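# Hang the picture frame level on the wall screw

## Task

Get the picture frame hanging level on the screw under its own weight, resting on the screw's shank and not on its head. It does not count if the robot is what keeps it there at the end. Afterwards, open the grippers and pull the arms away from it.

## Robot and tools

Robot: two arms, left_arm and right_arm, each a six-joint arm with a parallel gripper. The arm names are labels only and do not match left or right in any image. Cameras: cam_head_left, cam_head_right, cam_high, cam_low, cam_left_wrist, cam_right_wrist, all 896x504 pixels.

Frame: one scene frame for both arms. Origin sits on the table top midway between the arms, +z is up, +x reaches out over the table, and left_arm is mounted toward +y. Positions are in metres, orientation is a quaternion in w,x,y,z order, velocities in m/s and rad/s. The reported hand position can be off, more so at long reach. The gripper's fingers point along its own +z and close along its own y. end_effector_position is the spot between the pads when shut, about 2 cm behind the fingertips; closing pushes the tips roughly 10 mm further along +z.

Row layout (used by execute_actions and move): one flat list of 14 numbers covering both arms, each in [-1, 1], even if one arm stays still. Numbers 1-6 are left_arm joint displacements, number 7 is left_arm opening, numbers 8-13 are right_arm joint displacements, number 14 is right_arm opening. Joint order within an arm is strictly: waist, wrist pitch, wrist roll, shoulder, forearm roll, elbow. A joint value of 1.0 equals 2.036 rad of offset. Opening is absolute, not an offset: +1 fully open (pads 0.084 m apart), -1 shut. Stated joint ranges in rad: waist -6.283 to 6.283, shoulder -2.304 to 2.304, elbow -4.224 to 0.061, forearm roll -6.283 to 6.283, wrist pitch -2.164 to 2.164, wrist roll -6.283 to 6.283. True ends may differ by 0.010 rad either way.

execute_actions(actions): a list of actions; each action is a table of 0 to 15 rows, each row applied for one 1/30 s step, and a short table repeats its final row until 15 steps pass. Joint numbers are offsets from the angles at the start of that action (not from the previous row; for the first action, from the latest reported angles). An action asking a joint more than 0.010 rad beyond its range end is rejected for both arms; if the first action or any malformed one fails, the whole call does nothing. Commands beyond a real end are clipped there and the result may say "joint sent to its limit". An empty list just returns state and images.

move(target, speed, blocking): target is one 14-number row; its joint offsets are measured from the Joint positions in the latest result that shows them, not from where the arm is at move start. All joints follow paths that finish together, so the hand curves. speed is the top rate in rad/s for the joint with the longest path, 0.01 to 2, default 0.5; paths last 0.5 to 10 s. Moves ignore obstacles and the other arm; faster moves and targets further past a contact hit and press harder. blocking=false returns after 0.5 s while motion continues; use wait(0) to check, and call wait or stop before sending new rows or moves. The result adds a "move:" line: ending (done, off_target, moving, held, fault), limits=held or limits=none, and each arm's joint furthest from target. To keep pressing as hard as now, command the offsets from Joint positions to Joint targets.

wait(seconds): 0 to 10; arms hold their last command and a running move carries on. stop(): brakes a running move; it needs some room, more when fast; fingers keep moving. zoom_image(camera, region): region is [x0, y0, x1, y1] in pixels of that camera's latest image, top-left is (0,0), at most 504 by 504. finished_scene(scene): pass the current scene's integer number; it ends the scene for good after the robot holds its final command, and reports success.

Results: a state line per arm with pose and velocities; Joint positions and Joint velocities per arm in the joint order above plus pad gap in m; Joint targets (what joints are driven toward now, can drift); grip_measured (measured opening on the command scale); joint torques (offset, scaled, noisy, nonzero in free air); for execute_actions, step readings, with HELD marking steps where an arm was held back. "joint command not followed" means a clearance check altered that arm's joints.

Motion limits: joint targets move at most 3.14 rad/s, kept within 0.623 rad of measured angles, and scaled back if the hand would jump over 70 mm; big moves can need several actions, and unfinished ones should be re-sent.

Gripping: command an opening clearly below grip_measured to hold; the lower, the harder (about 24 N per pad max). Fast closes squeeze harder. Sending grip_measured back still presses lightly on parts up to about 6 cm wide.

Avoid: knocking anything off the table (task fails), drops, slams and hard pushes, arms striking or pressing each other, and overload. Load limits in N m: waist 52.2, shoulder 52.2, elbow 43.5, forearm roll 23.4, wrist pitch 16.5, wrist roll 16.5; reaching one triggers a TORQUE FAULT that backs the joint off and freezes the arm 10 s. Holding loads heats motors: MOTOR HOT warns from 65 °C, and at 80 °C an OVER-TEMPERATURE FAULT brakes that arm until cooled. Held parts or loose objects may get brief external tugs.

Each tool is called after ">>>" by a JSON object that holds its "name" and its "arguments", one argument or row to a line.

## Session

>>> {"name": "execute_actions", "arguments": {
  "actions": []
}}

Scene clock: 0.00 s.
left_arm: end_effector_position=(+0.2328, +0.4678, +0.3457) grip_measured=-1.00 end_effector_quat_wxyz=(+0.106, +0.829, -0.547, +0.058) end_effector_velocity=(+0.001, -0.000, +0.000) end_effector_angular_velocity=(-0.000, -0.001, +0.001) | right_arm: end_effector_position=(-0.0110, -0.2150, +0.2273) grip_measured=+1.00 end_effector_quat_wxyz=(-0.172, +0.944, +0.079, -0.272) end_effector_velocity=(+0.000, +0.000, +0.000) end_effector_angular_velocity=(+0.000, -0.002, +0.002)
Joint names: [waist, wrist pitch, wrist roll, shoulder, forearm roll, elbow]
Joint positions: left_arm=[ 0.323 -1.122  1.696  0.582 -0.237 -0.412  0.   ] | right_arm=[ 0.51  -0.923 -0.152  0.232  0.754 -0.205  0.084]
Joint velocities: left_arm=[-0.     0.    -0.    -0.    -0.001 -0.001 -0.   ] | right_arm=[ 0.001  0.    -0.     0.001 -0.002 -0.001  0.   ]
Joint torques (N m, as the arm reports them, + toward a larger angle): no reading
Motor temperatures (°C, as the motors report them): left_arm=[27 29 32 27 30 27] | right_arm=[27 32 29 25 26 25]
Joint targets: left_arm=[0.323 -1.122 1.696 0.582 -0.237 -0.412] | right_arm=[0.510 -0.923 -0.152 0.232 0.754 -0.205]

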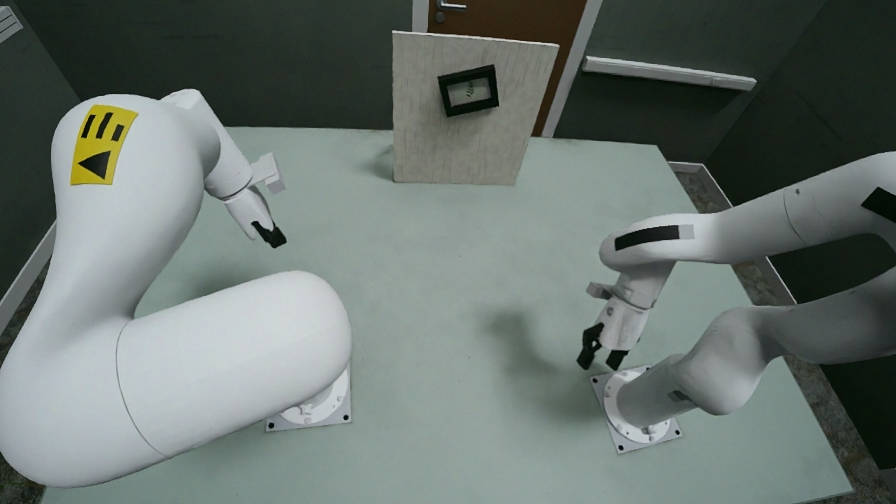

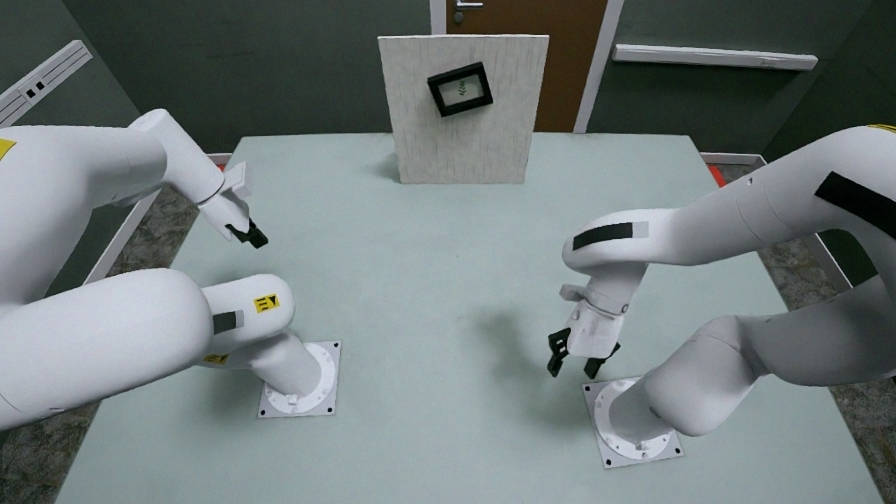

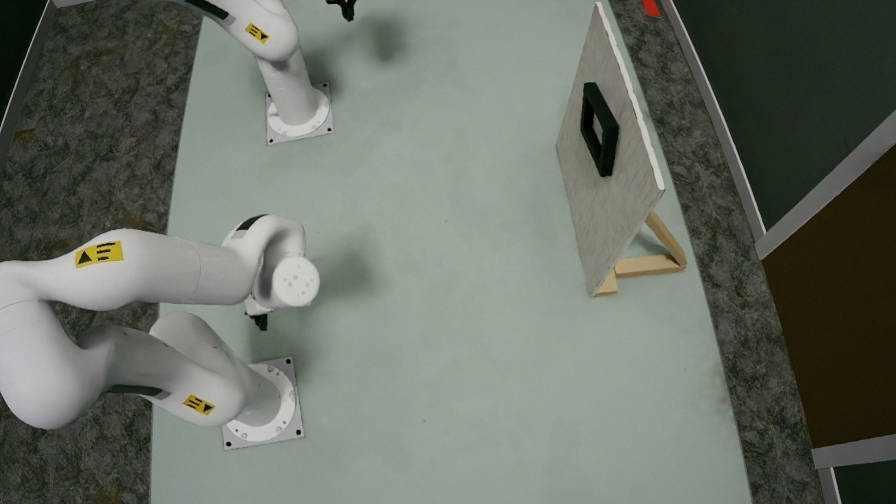

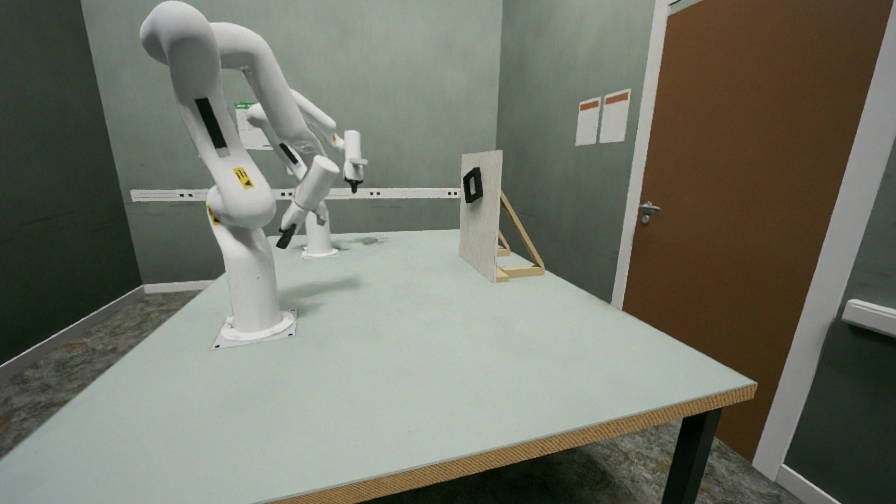

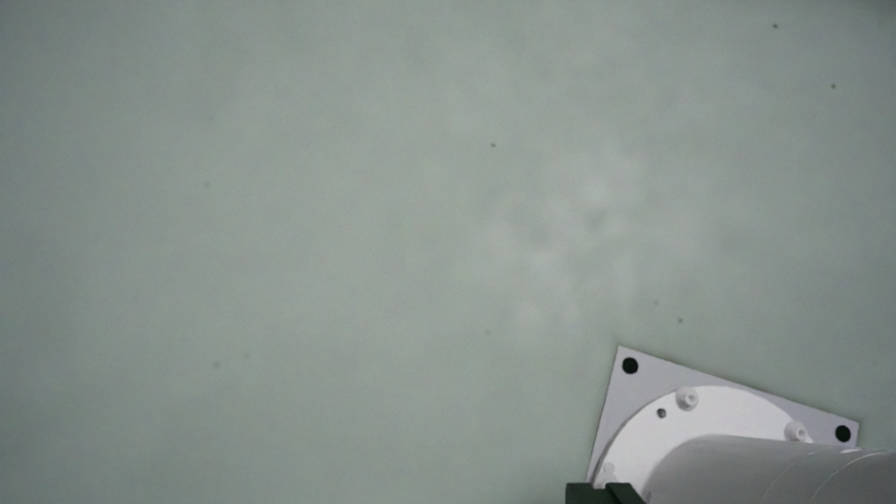

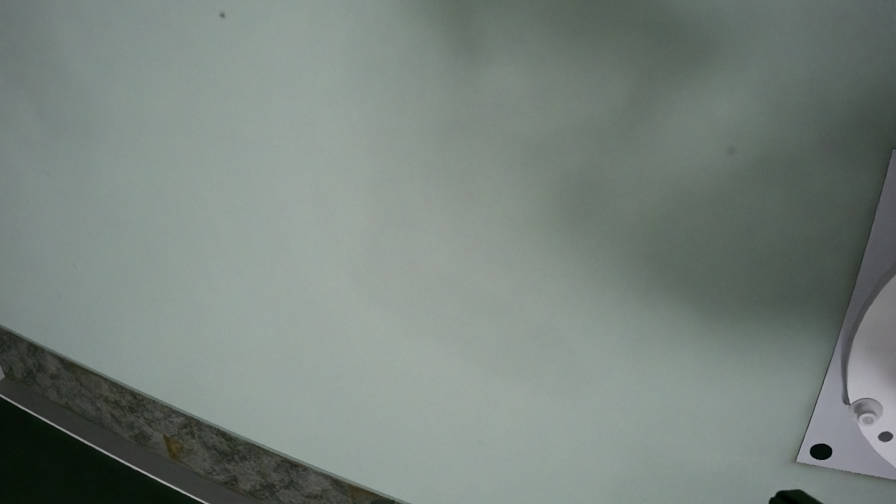

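>>> {"name": "zoom_image", "arguments": {
  "camera": "cam_head_left",
  "region": [380, 20, 560, 190]
}}

Region (380, 20, 560, 190) of cam_head_left's 896x504 image, scaled by 2.800, with more detail than that image has.

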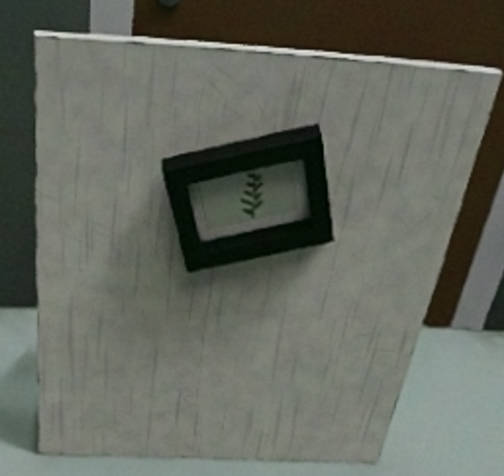

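>>> {"name": "execute_actions", "arguments": {
  "actions": [
    [[0,0,0,0,0,0,-1,0,0,0,0.1,0,0,1]]
  ]
}}

Scene clock: 0.80 s.
left_arm: end_effector_position=(+0.2328, +0.4678, +0.3457) grip_measured=-1.00 end_effector_quat_wxyz=(+0.106, +0.829, -0.547, +0.058) end_effector_velocity=(+0.000, -0.000, +0.000) end_effector_angular_velocity=(-0.001, -0.000, -0.000) | right_arm: end_effector_position=(+0.0084, -0.2009, +0.2621) grip_measured=+1.00 end_effector_quat_wxyz=(-0.221, +0.951, +0.108, -0.189) end_effector_velocity=(+0.002, +0.001, +0.003) end_effector_angular_velocity=(+0.006, -0.006, -0.003)
Joint names: [waist, wrist pitch, wrist roll, shoulder, forearm roll, elbow]
Joint positions: left_arm=[ 0.323 -1.122  1.696  0.582 -0.237 -0.412  0.   ] | right_arm=[ 0.51  -0.923 -0.152  0.434  0.754 -0.205  0.084]
Joint velocities: left_arm=[-0.    -0.     0.    -0.001 -0.001 -0.     0.   ] | right_arm=[-0.001 -0.001  0.001  0.006  0.001 -0.004 -0.   ]
Joint torques (N m, as the arm reports them, + toward a larger angle): left_arm=[  0.42  -0.14  -0.67   5.42   0.82 -19.75] | right_arm=[ -6.28  -0.82   0.16   6.07   2.28 -21.77]
Motor temperatures (°C, as the motors report them): left_arm=[27 29 32 27 30 27] | right_arm=[27 32 29 25 26 25]
Joint targets: left_arm=[0.323 -1.122 1.696 0.582 -0.237 -0.412] | right_arm=[0.510 -0.923 -0.152 0.436 0.754 -0.205]
Step readings (joint positions):
0: left_arm=[0.323 -1.122 1.696 0.582 -0.237 -0.412] | right_arm=[0.510 -0.923 -0.152 0.232 0.754 -0.205]
1: left_arm=[0.323 -1.122 1.696 0.582 -0.237 -0.412] | right_arm=[0.510 -0.923 -0.152 0.232 0.754 -0.205]
2: left_arm=[0.323 -1.122 1.696 0.582 -0.237 -0.412] | right_arm=[0.510 -0.923 -0.152 0.238 0.754 -0.205]
4: left_arm=[0.323 -1.122 1.696 0.582 -0.237 -0.412] | right_arm=[0.510 -0.923 -0.152 0.298 0.754 -0.204]
8: left_arm=[0.323 -1.122 1.696 0.582 -0.237 -0.412] | right_arm=[0.510 -0.923 -0.152 0.431 0.754 -0.207]
15: Joint positions above

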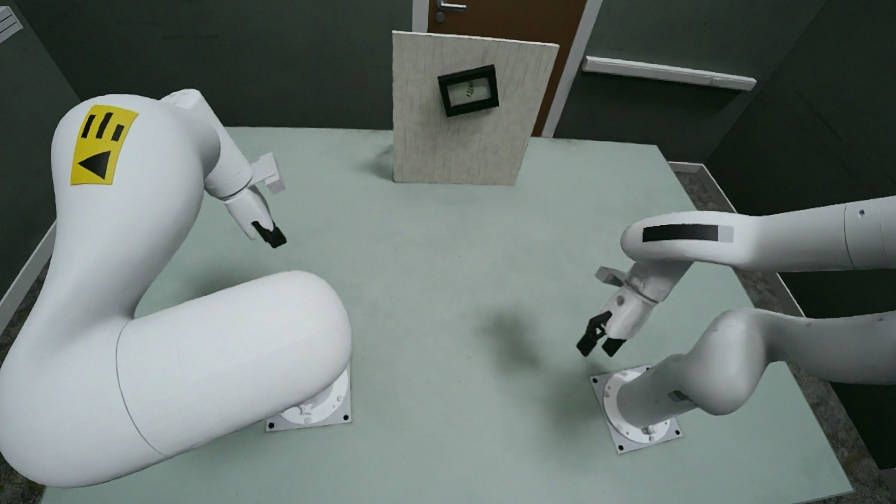

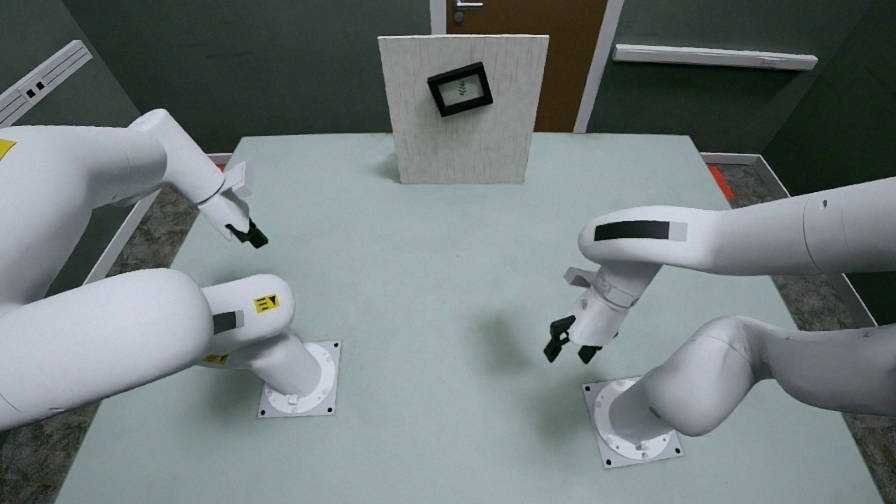

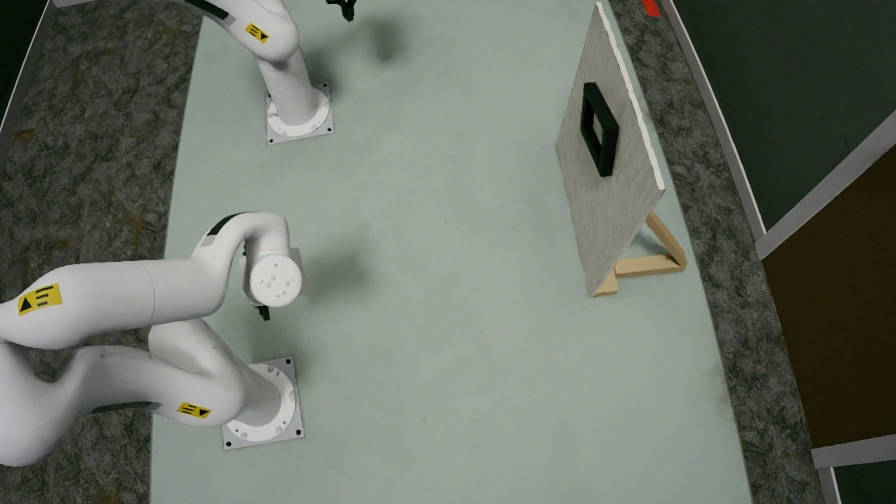

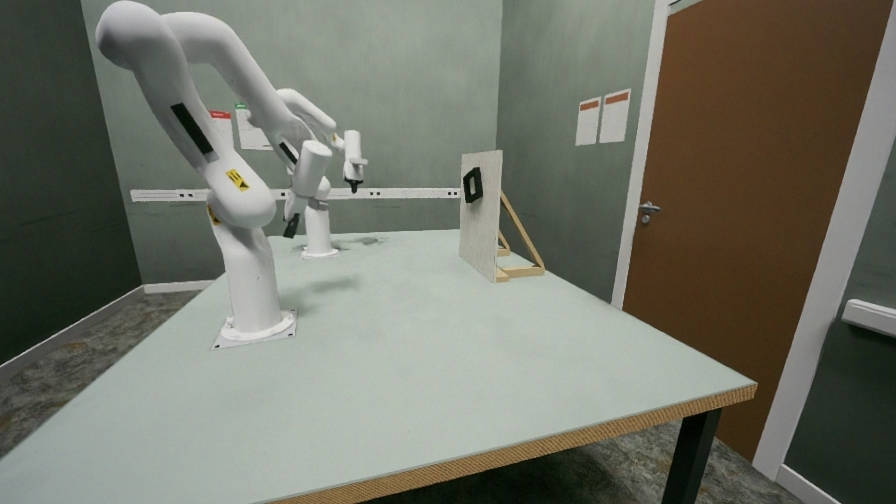

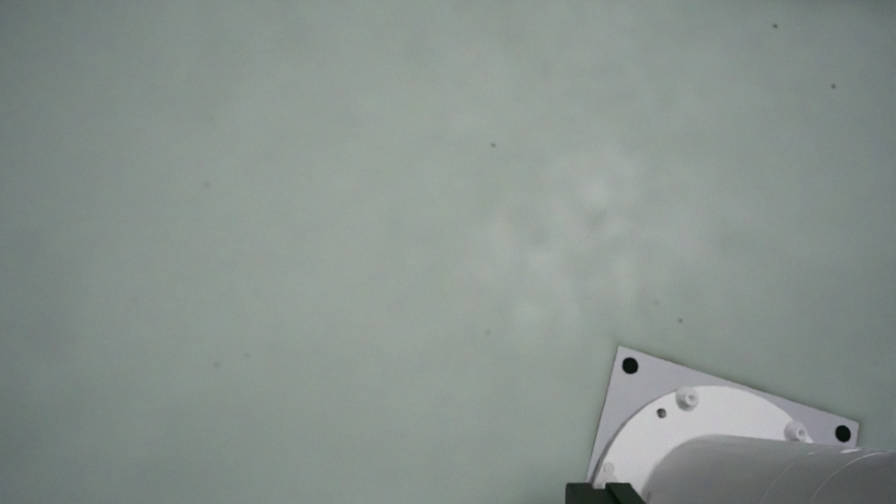

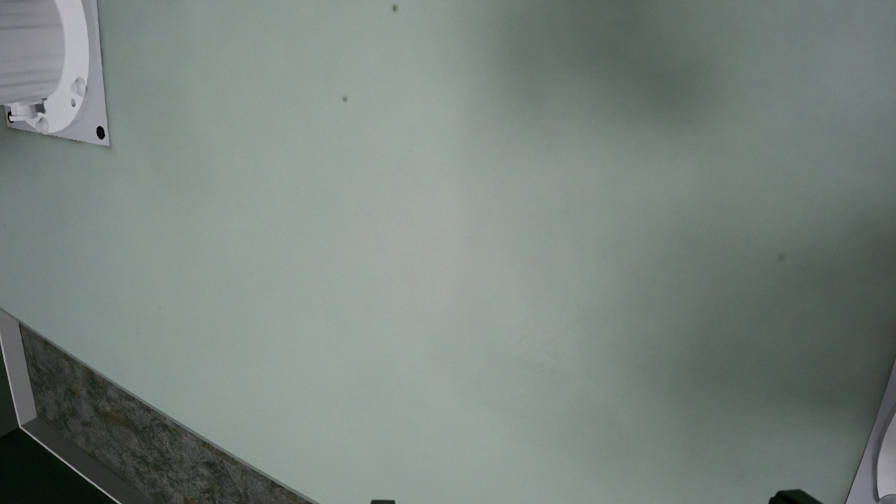

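>>> {"name": "move", "arguments": {
  "target": [0,0,0,0,0,0,-1,0,0,0,-0.4,-0.37,-0.6,-1],
  "speed": 1.0
}}

Scene clock: 2.77 s.
left_arm: end_effector_position=(+0.2328, +0.4678, +0.3457) grip_measured=-1.00 end_effector_quat_wxyz=(+0.106, +0.829, -0.547, +0.058) end_effector_velocity=(+0.000, -0.000, -0.000) end_effector_angular_velocity=(-0.000, -0.001, -0.000) | right_arm: end_effector_position=(+0.4379, -0.0537, +0.4001) grip_measured=-1.00 end_effector_quat_wxyz=(-0.015, +0.923, +0.379, +0.060) end_effector_velocity=(+0.002, +0.001, +0.000) end_effector_angular_velocity=(+0.001, -0.004, +0.000)
Joint names: [waist, wrist pitch, wrist roll, shoulder, forearm roll, elbow]
Joint positions: left_arm=[ 0.323 -1.122  1.696  0.582 -0.237 -0.412  0.   ] | right_arm=[ 0.51  -0.923 -0.152 -0.379  0.001 -1.425  0.   ]
Joint velocities: left_arm=[-0.001  0.001  0.     0.    -0.001  0.     0.   ] | right_arm=[-0.     0.002  0.    -0.003 -0.002 -0.004  0.   ]
Joint torques (N m, as the arm reports them, + toward a larger angle): left_arm=[  0.66  -0.15  -0.88   5.09   0.85 -19.56] | right_arm=[ -5.69   0.     0.22  48.64   1.64 -23.92]
Motor temperatures (°C, as the motors report them): left_arm=[27 29 32 27 30 27] | right_arm=[27 32 29 25 26 25]
Joint targets: left_arm=[0.323 -1.122 1.696 0.582 -0.237 -0.412] | right_arm=[0.510 -0.923 -0.152 -0.380 0.001 -1.426]
move: done; limits=none; left_arm: farthest joint: the waist, 0.000 radians from its target (0.000 radians at the start); right_arm: farthest joint: the shoulder, 0.001 radians from its target (0.816 radians at the start)

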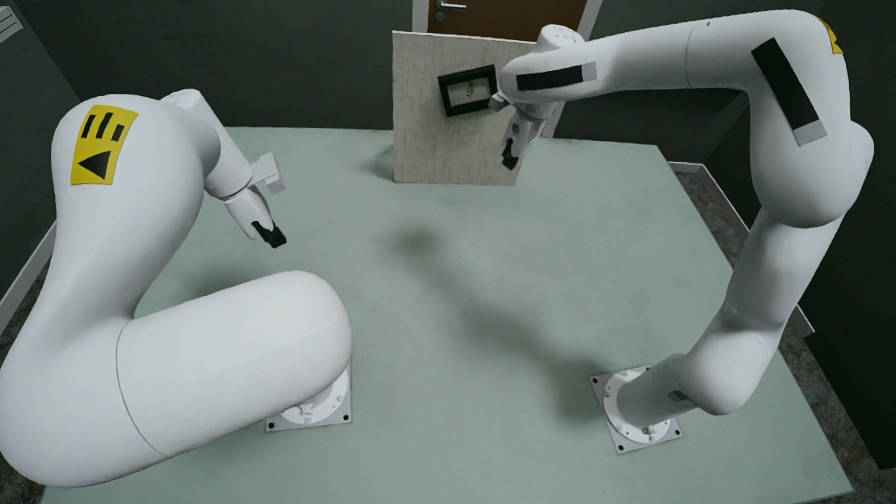

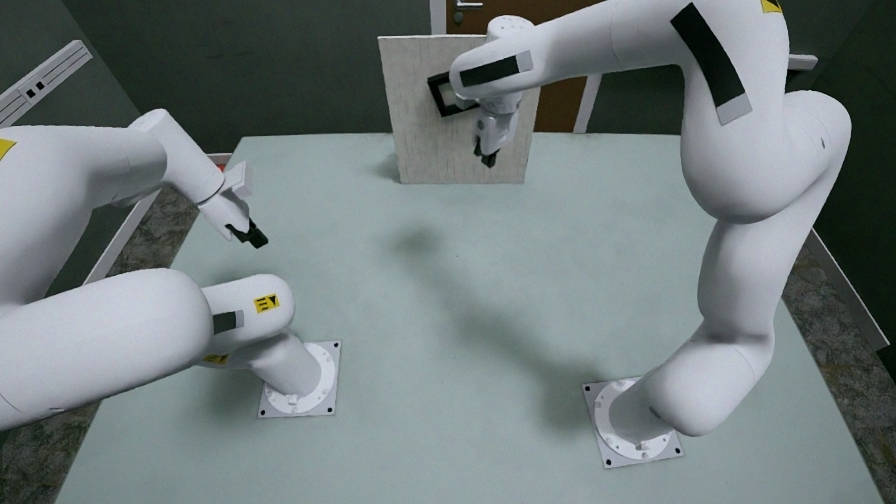

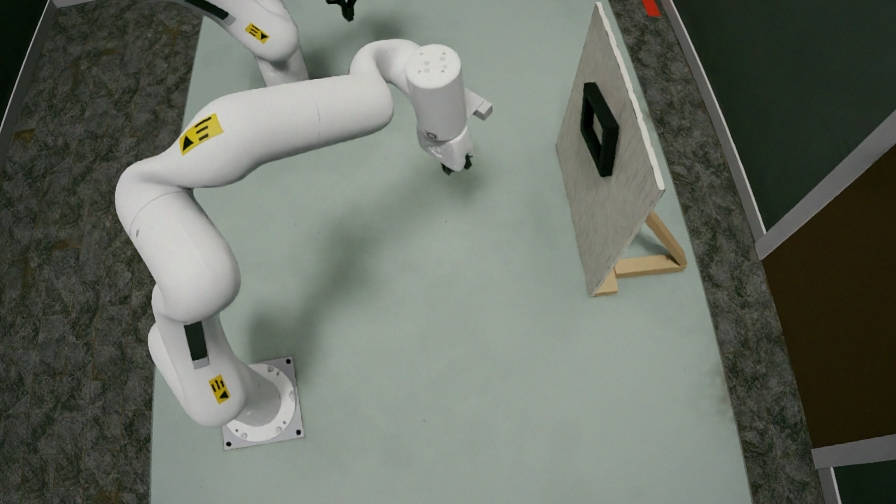

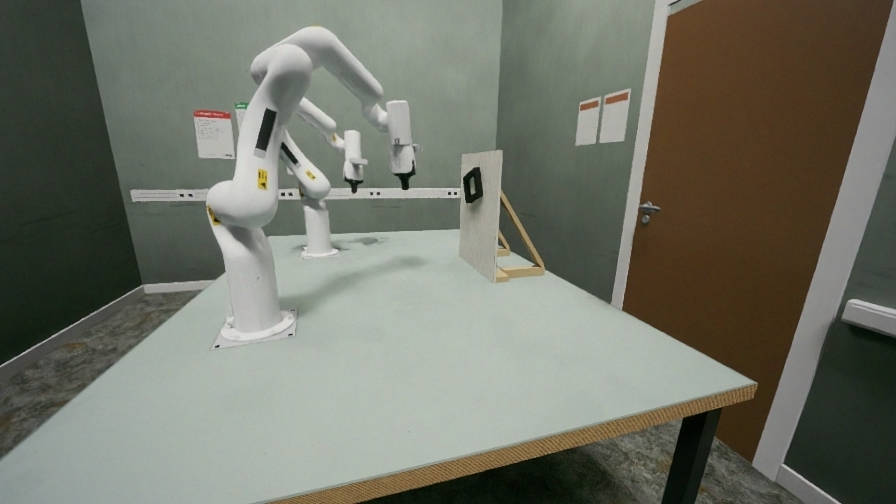

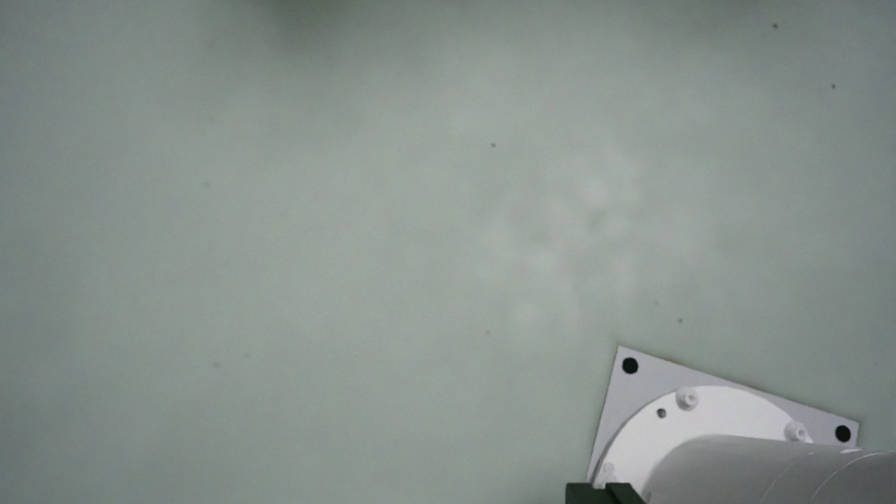

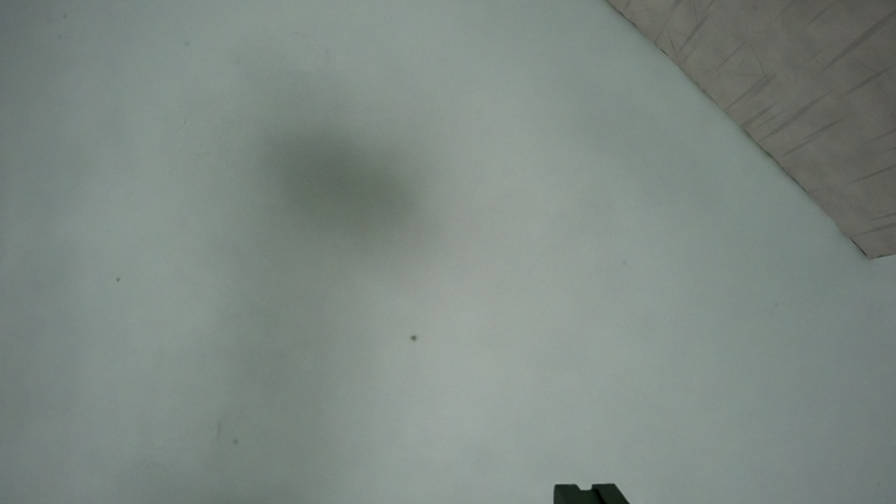

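>>> {"name": "move", "arguments": {
  "target": [0,0,0,0,0,0,-1,0,0.7,0,0,0,0,1],
  "speed": 1.0
}}

Scene clock: 4.87 s.
left_arm: end_effector_position=(+0.2328, +0.4678, +0.3457) grip_measured=-1.00 end_effector_quat_wxyz=(+0.106, +0.829, -0.547, +0.058) end_effector_velocity=(-0.000, -0.000, -0.000) end_effector_angular_velocity=(-0.000, -0.000, -0.000) | right_arm: end_effector_position=(+0.6116, +0.0720, +0.6370) grip_measured=+1.00 end_effector_quat_wxyz=(-0.165, +0.662, +0.272, +0.679) end_effector_velocity=(+0.001, -0.000, -0.000) end_effector_angular_velocity=(-0.000, -0.001, -0.001)
Joint names: [waist, wrist pitch, wrist roll, shoulder, forearm roll, elbow]
Joint positions: left_arm=[ 0.323 -1.122  1.696  0.582 -0.237 -0.412  0.   ] | right_arm=[ 0.51   0.501 -0.152 -0.379  0.001 -1.425  0.084]
Joint velocities: left_arm=[ 0.     0.     0.001  0.    -0.     0.001  0.   ] | right_arm=[-0.001  0.001 -0.    -0.001 -0.    -0.     0.   ]
Joint torques (N m, as the arm reports them, + toward a larger angle): left_arm=[ -0.02  -0.13  -0.83   6.32   1.   -19.76] | right_arm=[ -6.41   1.3    0.12  50.41   1.8  -25.55]
Motor temperatures (°C, as the motors report them): left_arm=[27 29 32 27 30 27] | right_arm=[27 32 29 25 26 25]
Joint targets: left_arm=[0.323 -1.122 1.696 0.582 -0.237 -0.412] | right_arm=[0.510 0.502 -0.152 -0.379 0.001 -1.425]
move: done; limits=none; left_arm: farthest joint: the waist, 0.000 radians from its target (0.000 radians at the start); right_arm: farthest joint: the wrist pitch, 0.001 radians from its target (1.425 radians at the start)

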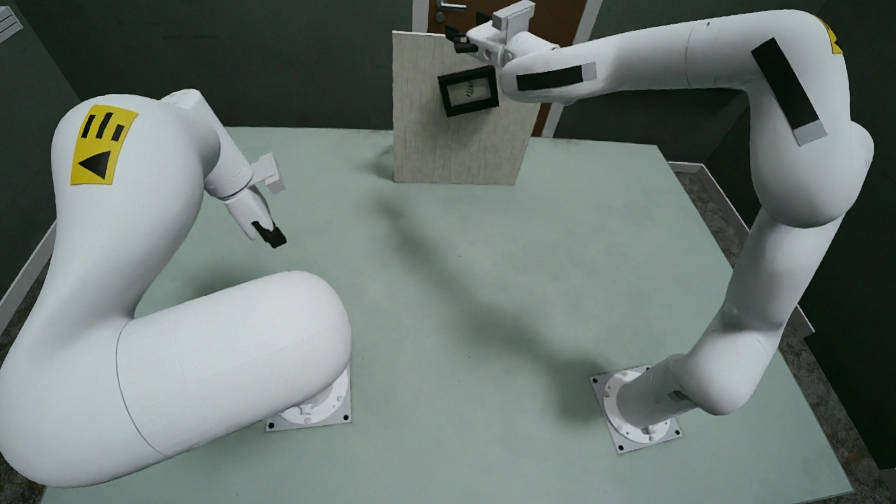

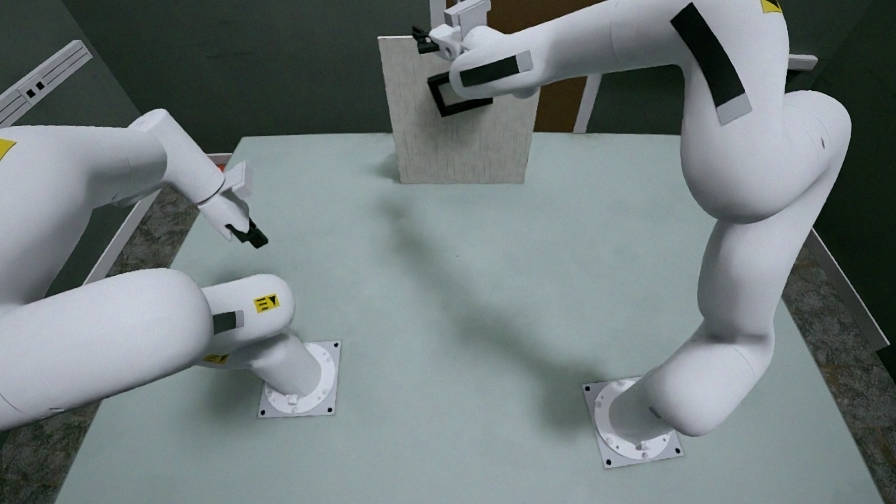

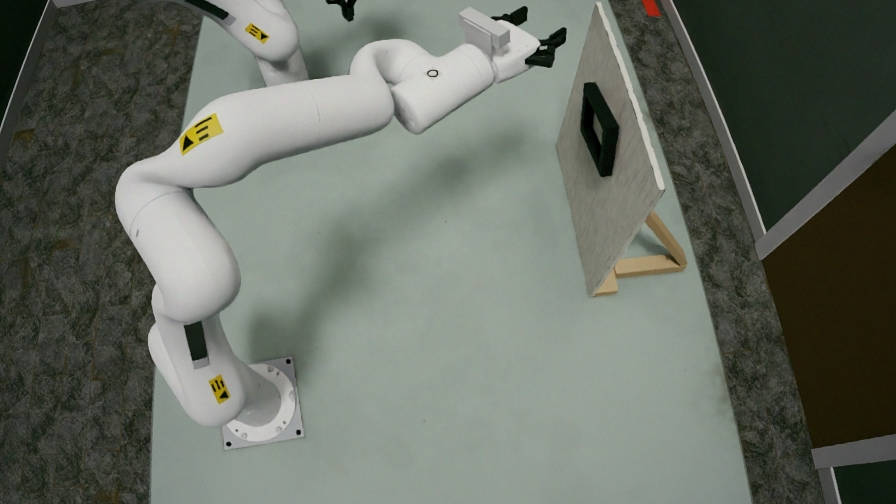

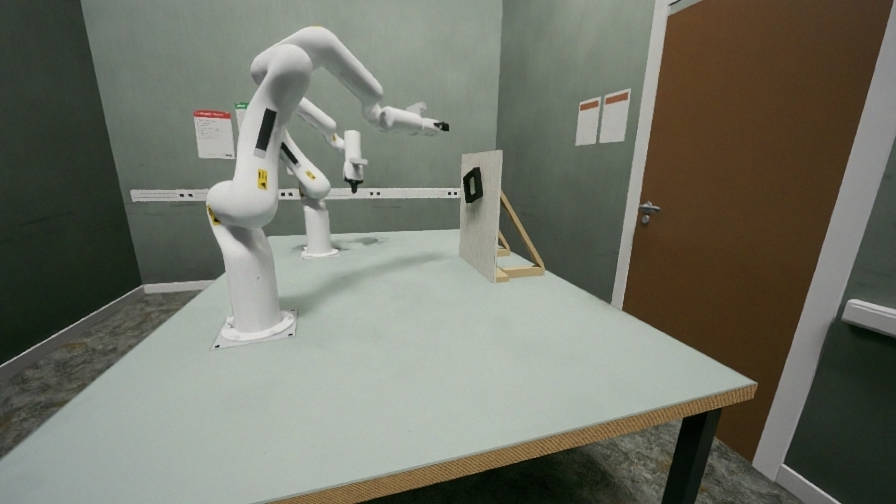

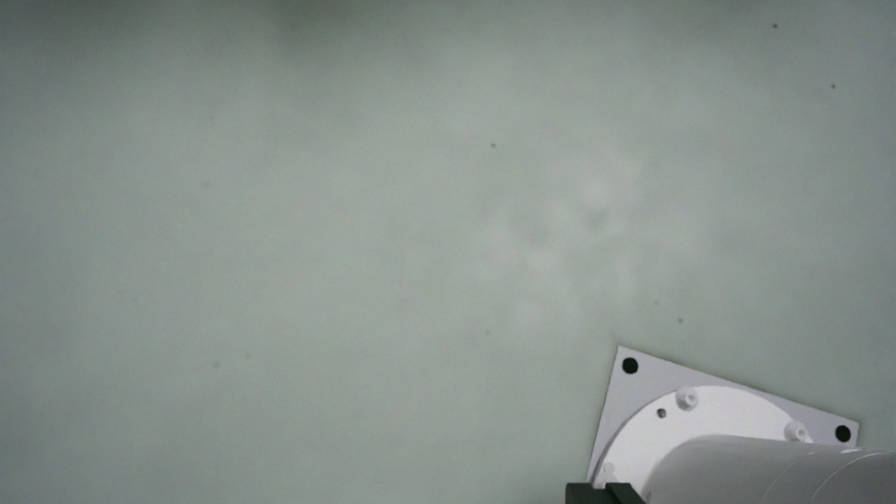

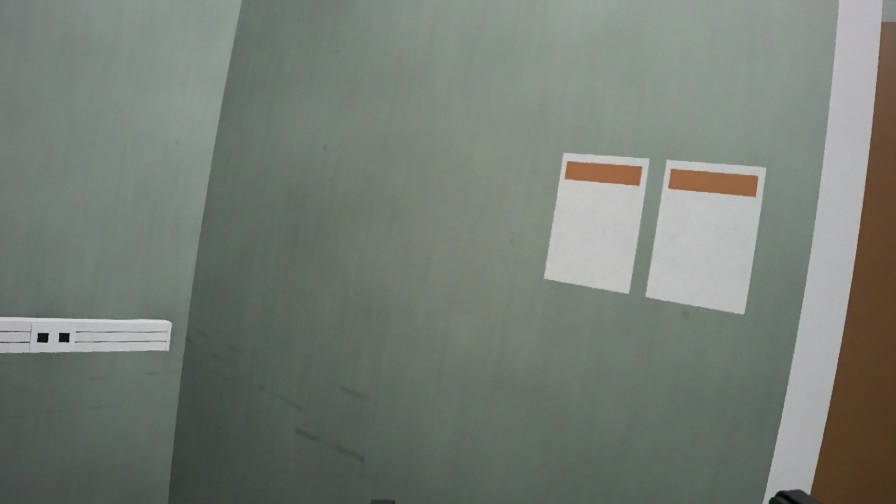

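>>> {"name": "move", "arguments": {
  "target": [0,0,0,0,0,0,-1,-0.04,0.3,0,0,0,0.3,1],
  "speed": 0.8
}}

Scene clock: 6.40 s.
left_arm: end_effector_position=(+0.2328, +0.4678, +0.3457) grip_measured=-1.00 end_effector_quat_wxyz=(+0.106, +0.829, -0.547, +0.058) end_effector_velocity=(+0.000, +0.000, -0.000) end_effector_angular_velocity=(+0.001, -0.000, +0.001) | right_arm: end_effector_position=(+0.5399, -0.0509, +0.3983) grip_measured=+1.00 end_effector_quat_wxyz=(-0.137, +0.672, +0.244, +0.686) end_effector_velocity=(-0.001, -0.001, -0.003) end_effector_angular_velocity=(-0.003, +0.005, -0.002)
Joint names: [waist, wrist pitch, wrist roll, shoulder, forearm roll, elbow]
Joint positions: left_arm=[ 0.323 -1.122  1.696  0.582 -0.237 -0.412  0.   ] | right_arm=[ 0.429  1.112 -0.152 -0.379  0.001 -0.816  0.084]
Joint velocities: left_arm=[ 0.     0.002 -0.001 -0.     0.001  0.     0.   ] | right_arm=[-0.    -0.001 -0.001 -0.     0.002  0.004  0.   ]
Joint torques (N m, as the arm reports them, + toward a larger angle): left_arm=[  0.52  -0.18  -0.85   5.25   1.11 -19.92] | right_arm=[ -5.98   1.38   0.22  43.82   1.58 -20.18]
Motor temperatures (°C, as the motors report them): left_arm=[27 29 32 27 30 27] | right_arm=[27 32 29 25 26 25]
Joint targets: left_arm=[0.323 -1.122 1.696 0.582 -0.237 -0.412] | right_arm=[0.429 1.112 -0.152 -0.379 0.001 -0.815]
move: done; limits=none; left_arm: farthest joint: the waist, 0.000 radians from its target (0.000 radians at the start); right_arm: farthest joint: the elbow, 0.001 radians from its target (0.611 radians at the start)

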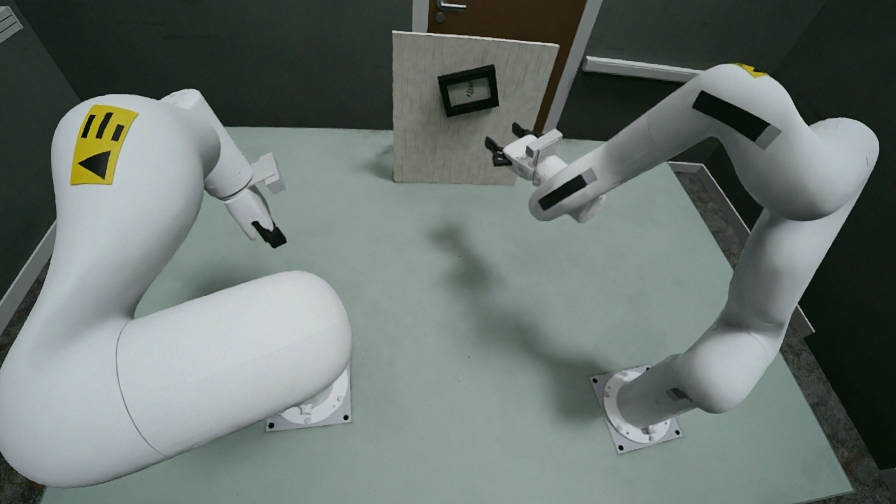

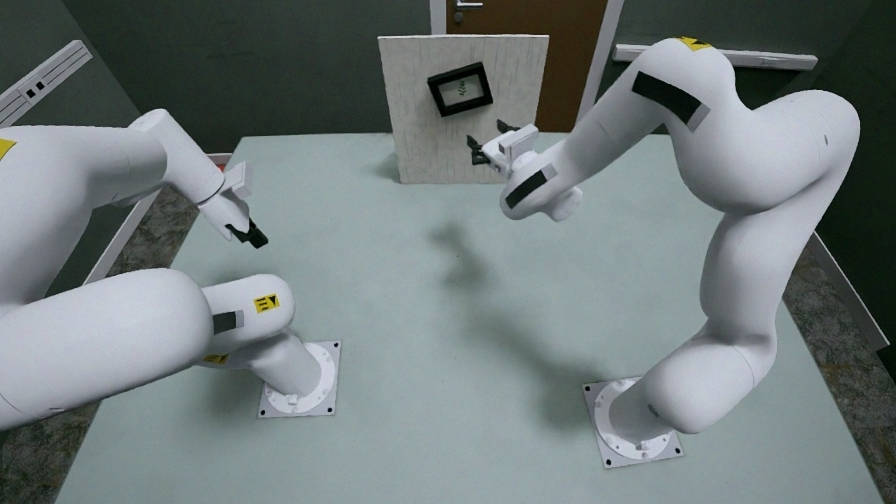

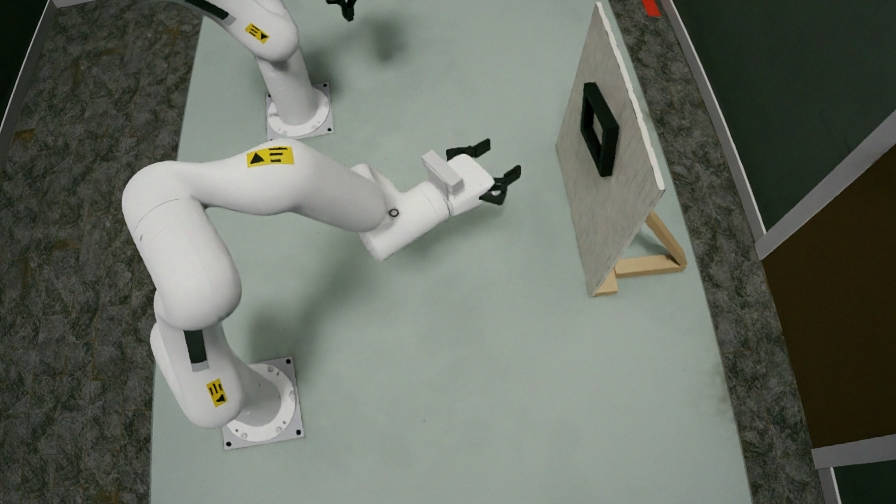

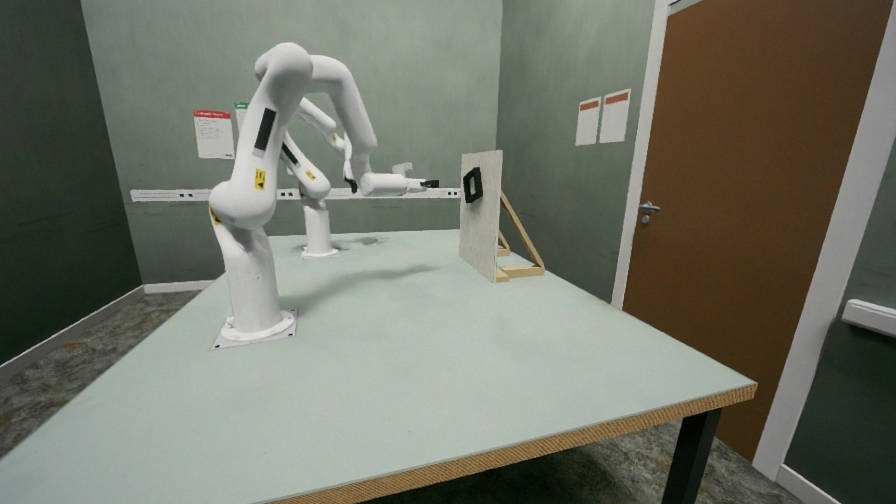

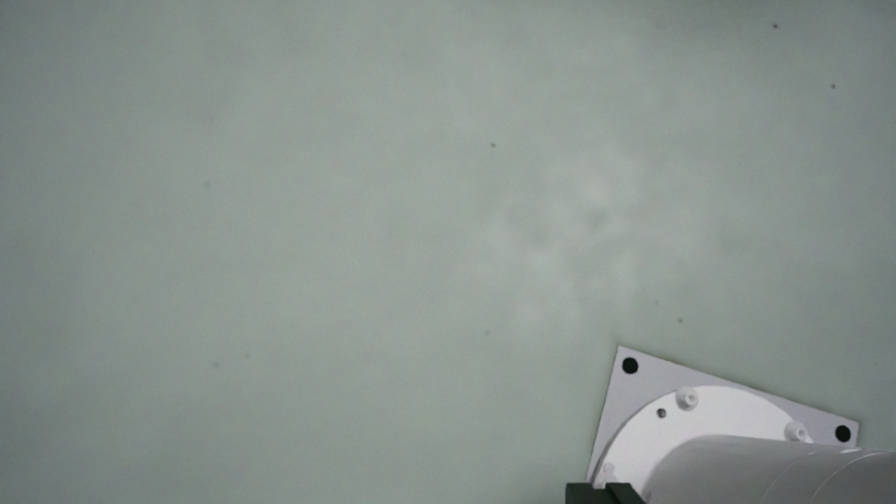

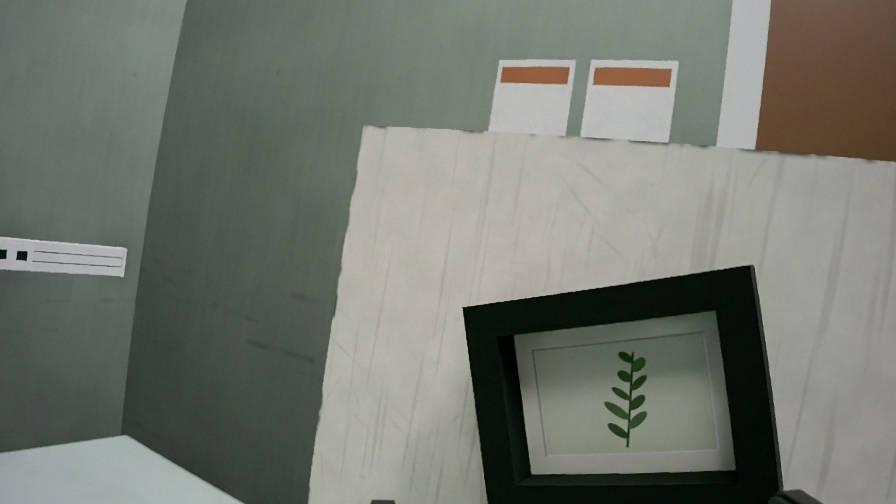

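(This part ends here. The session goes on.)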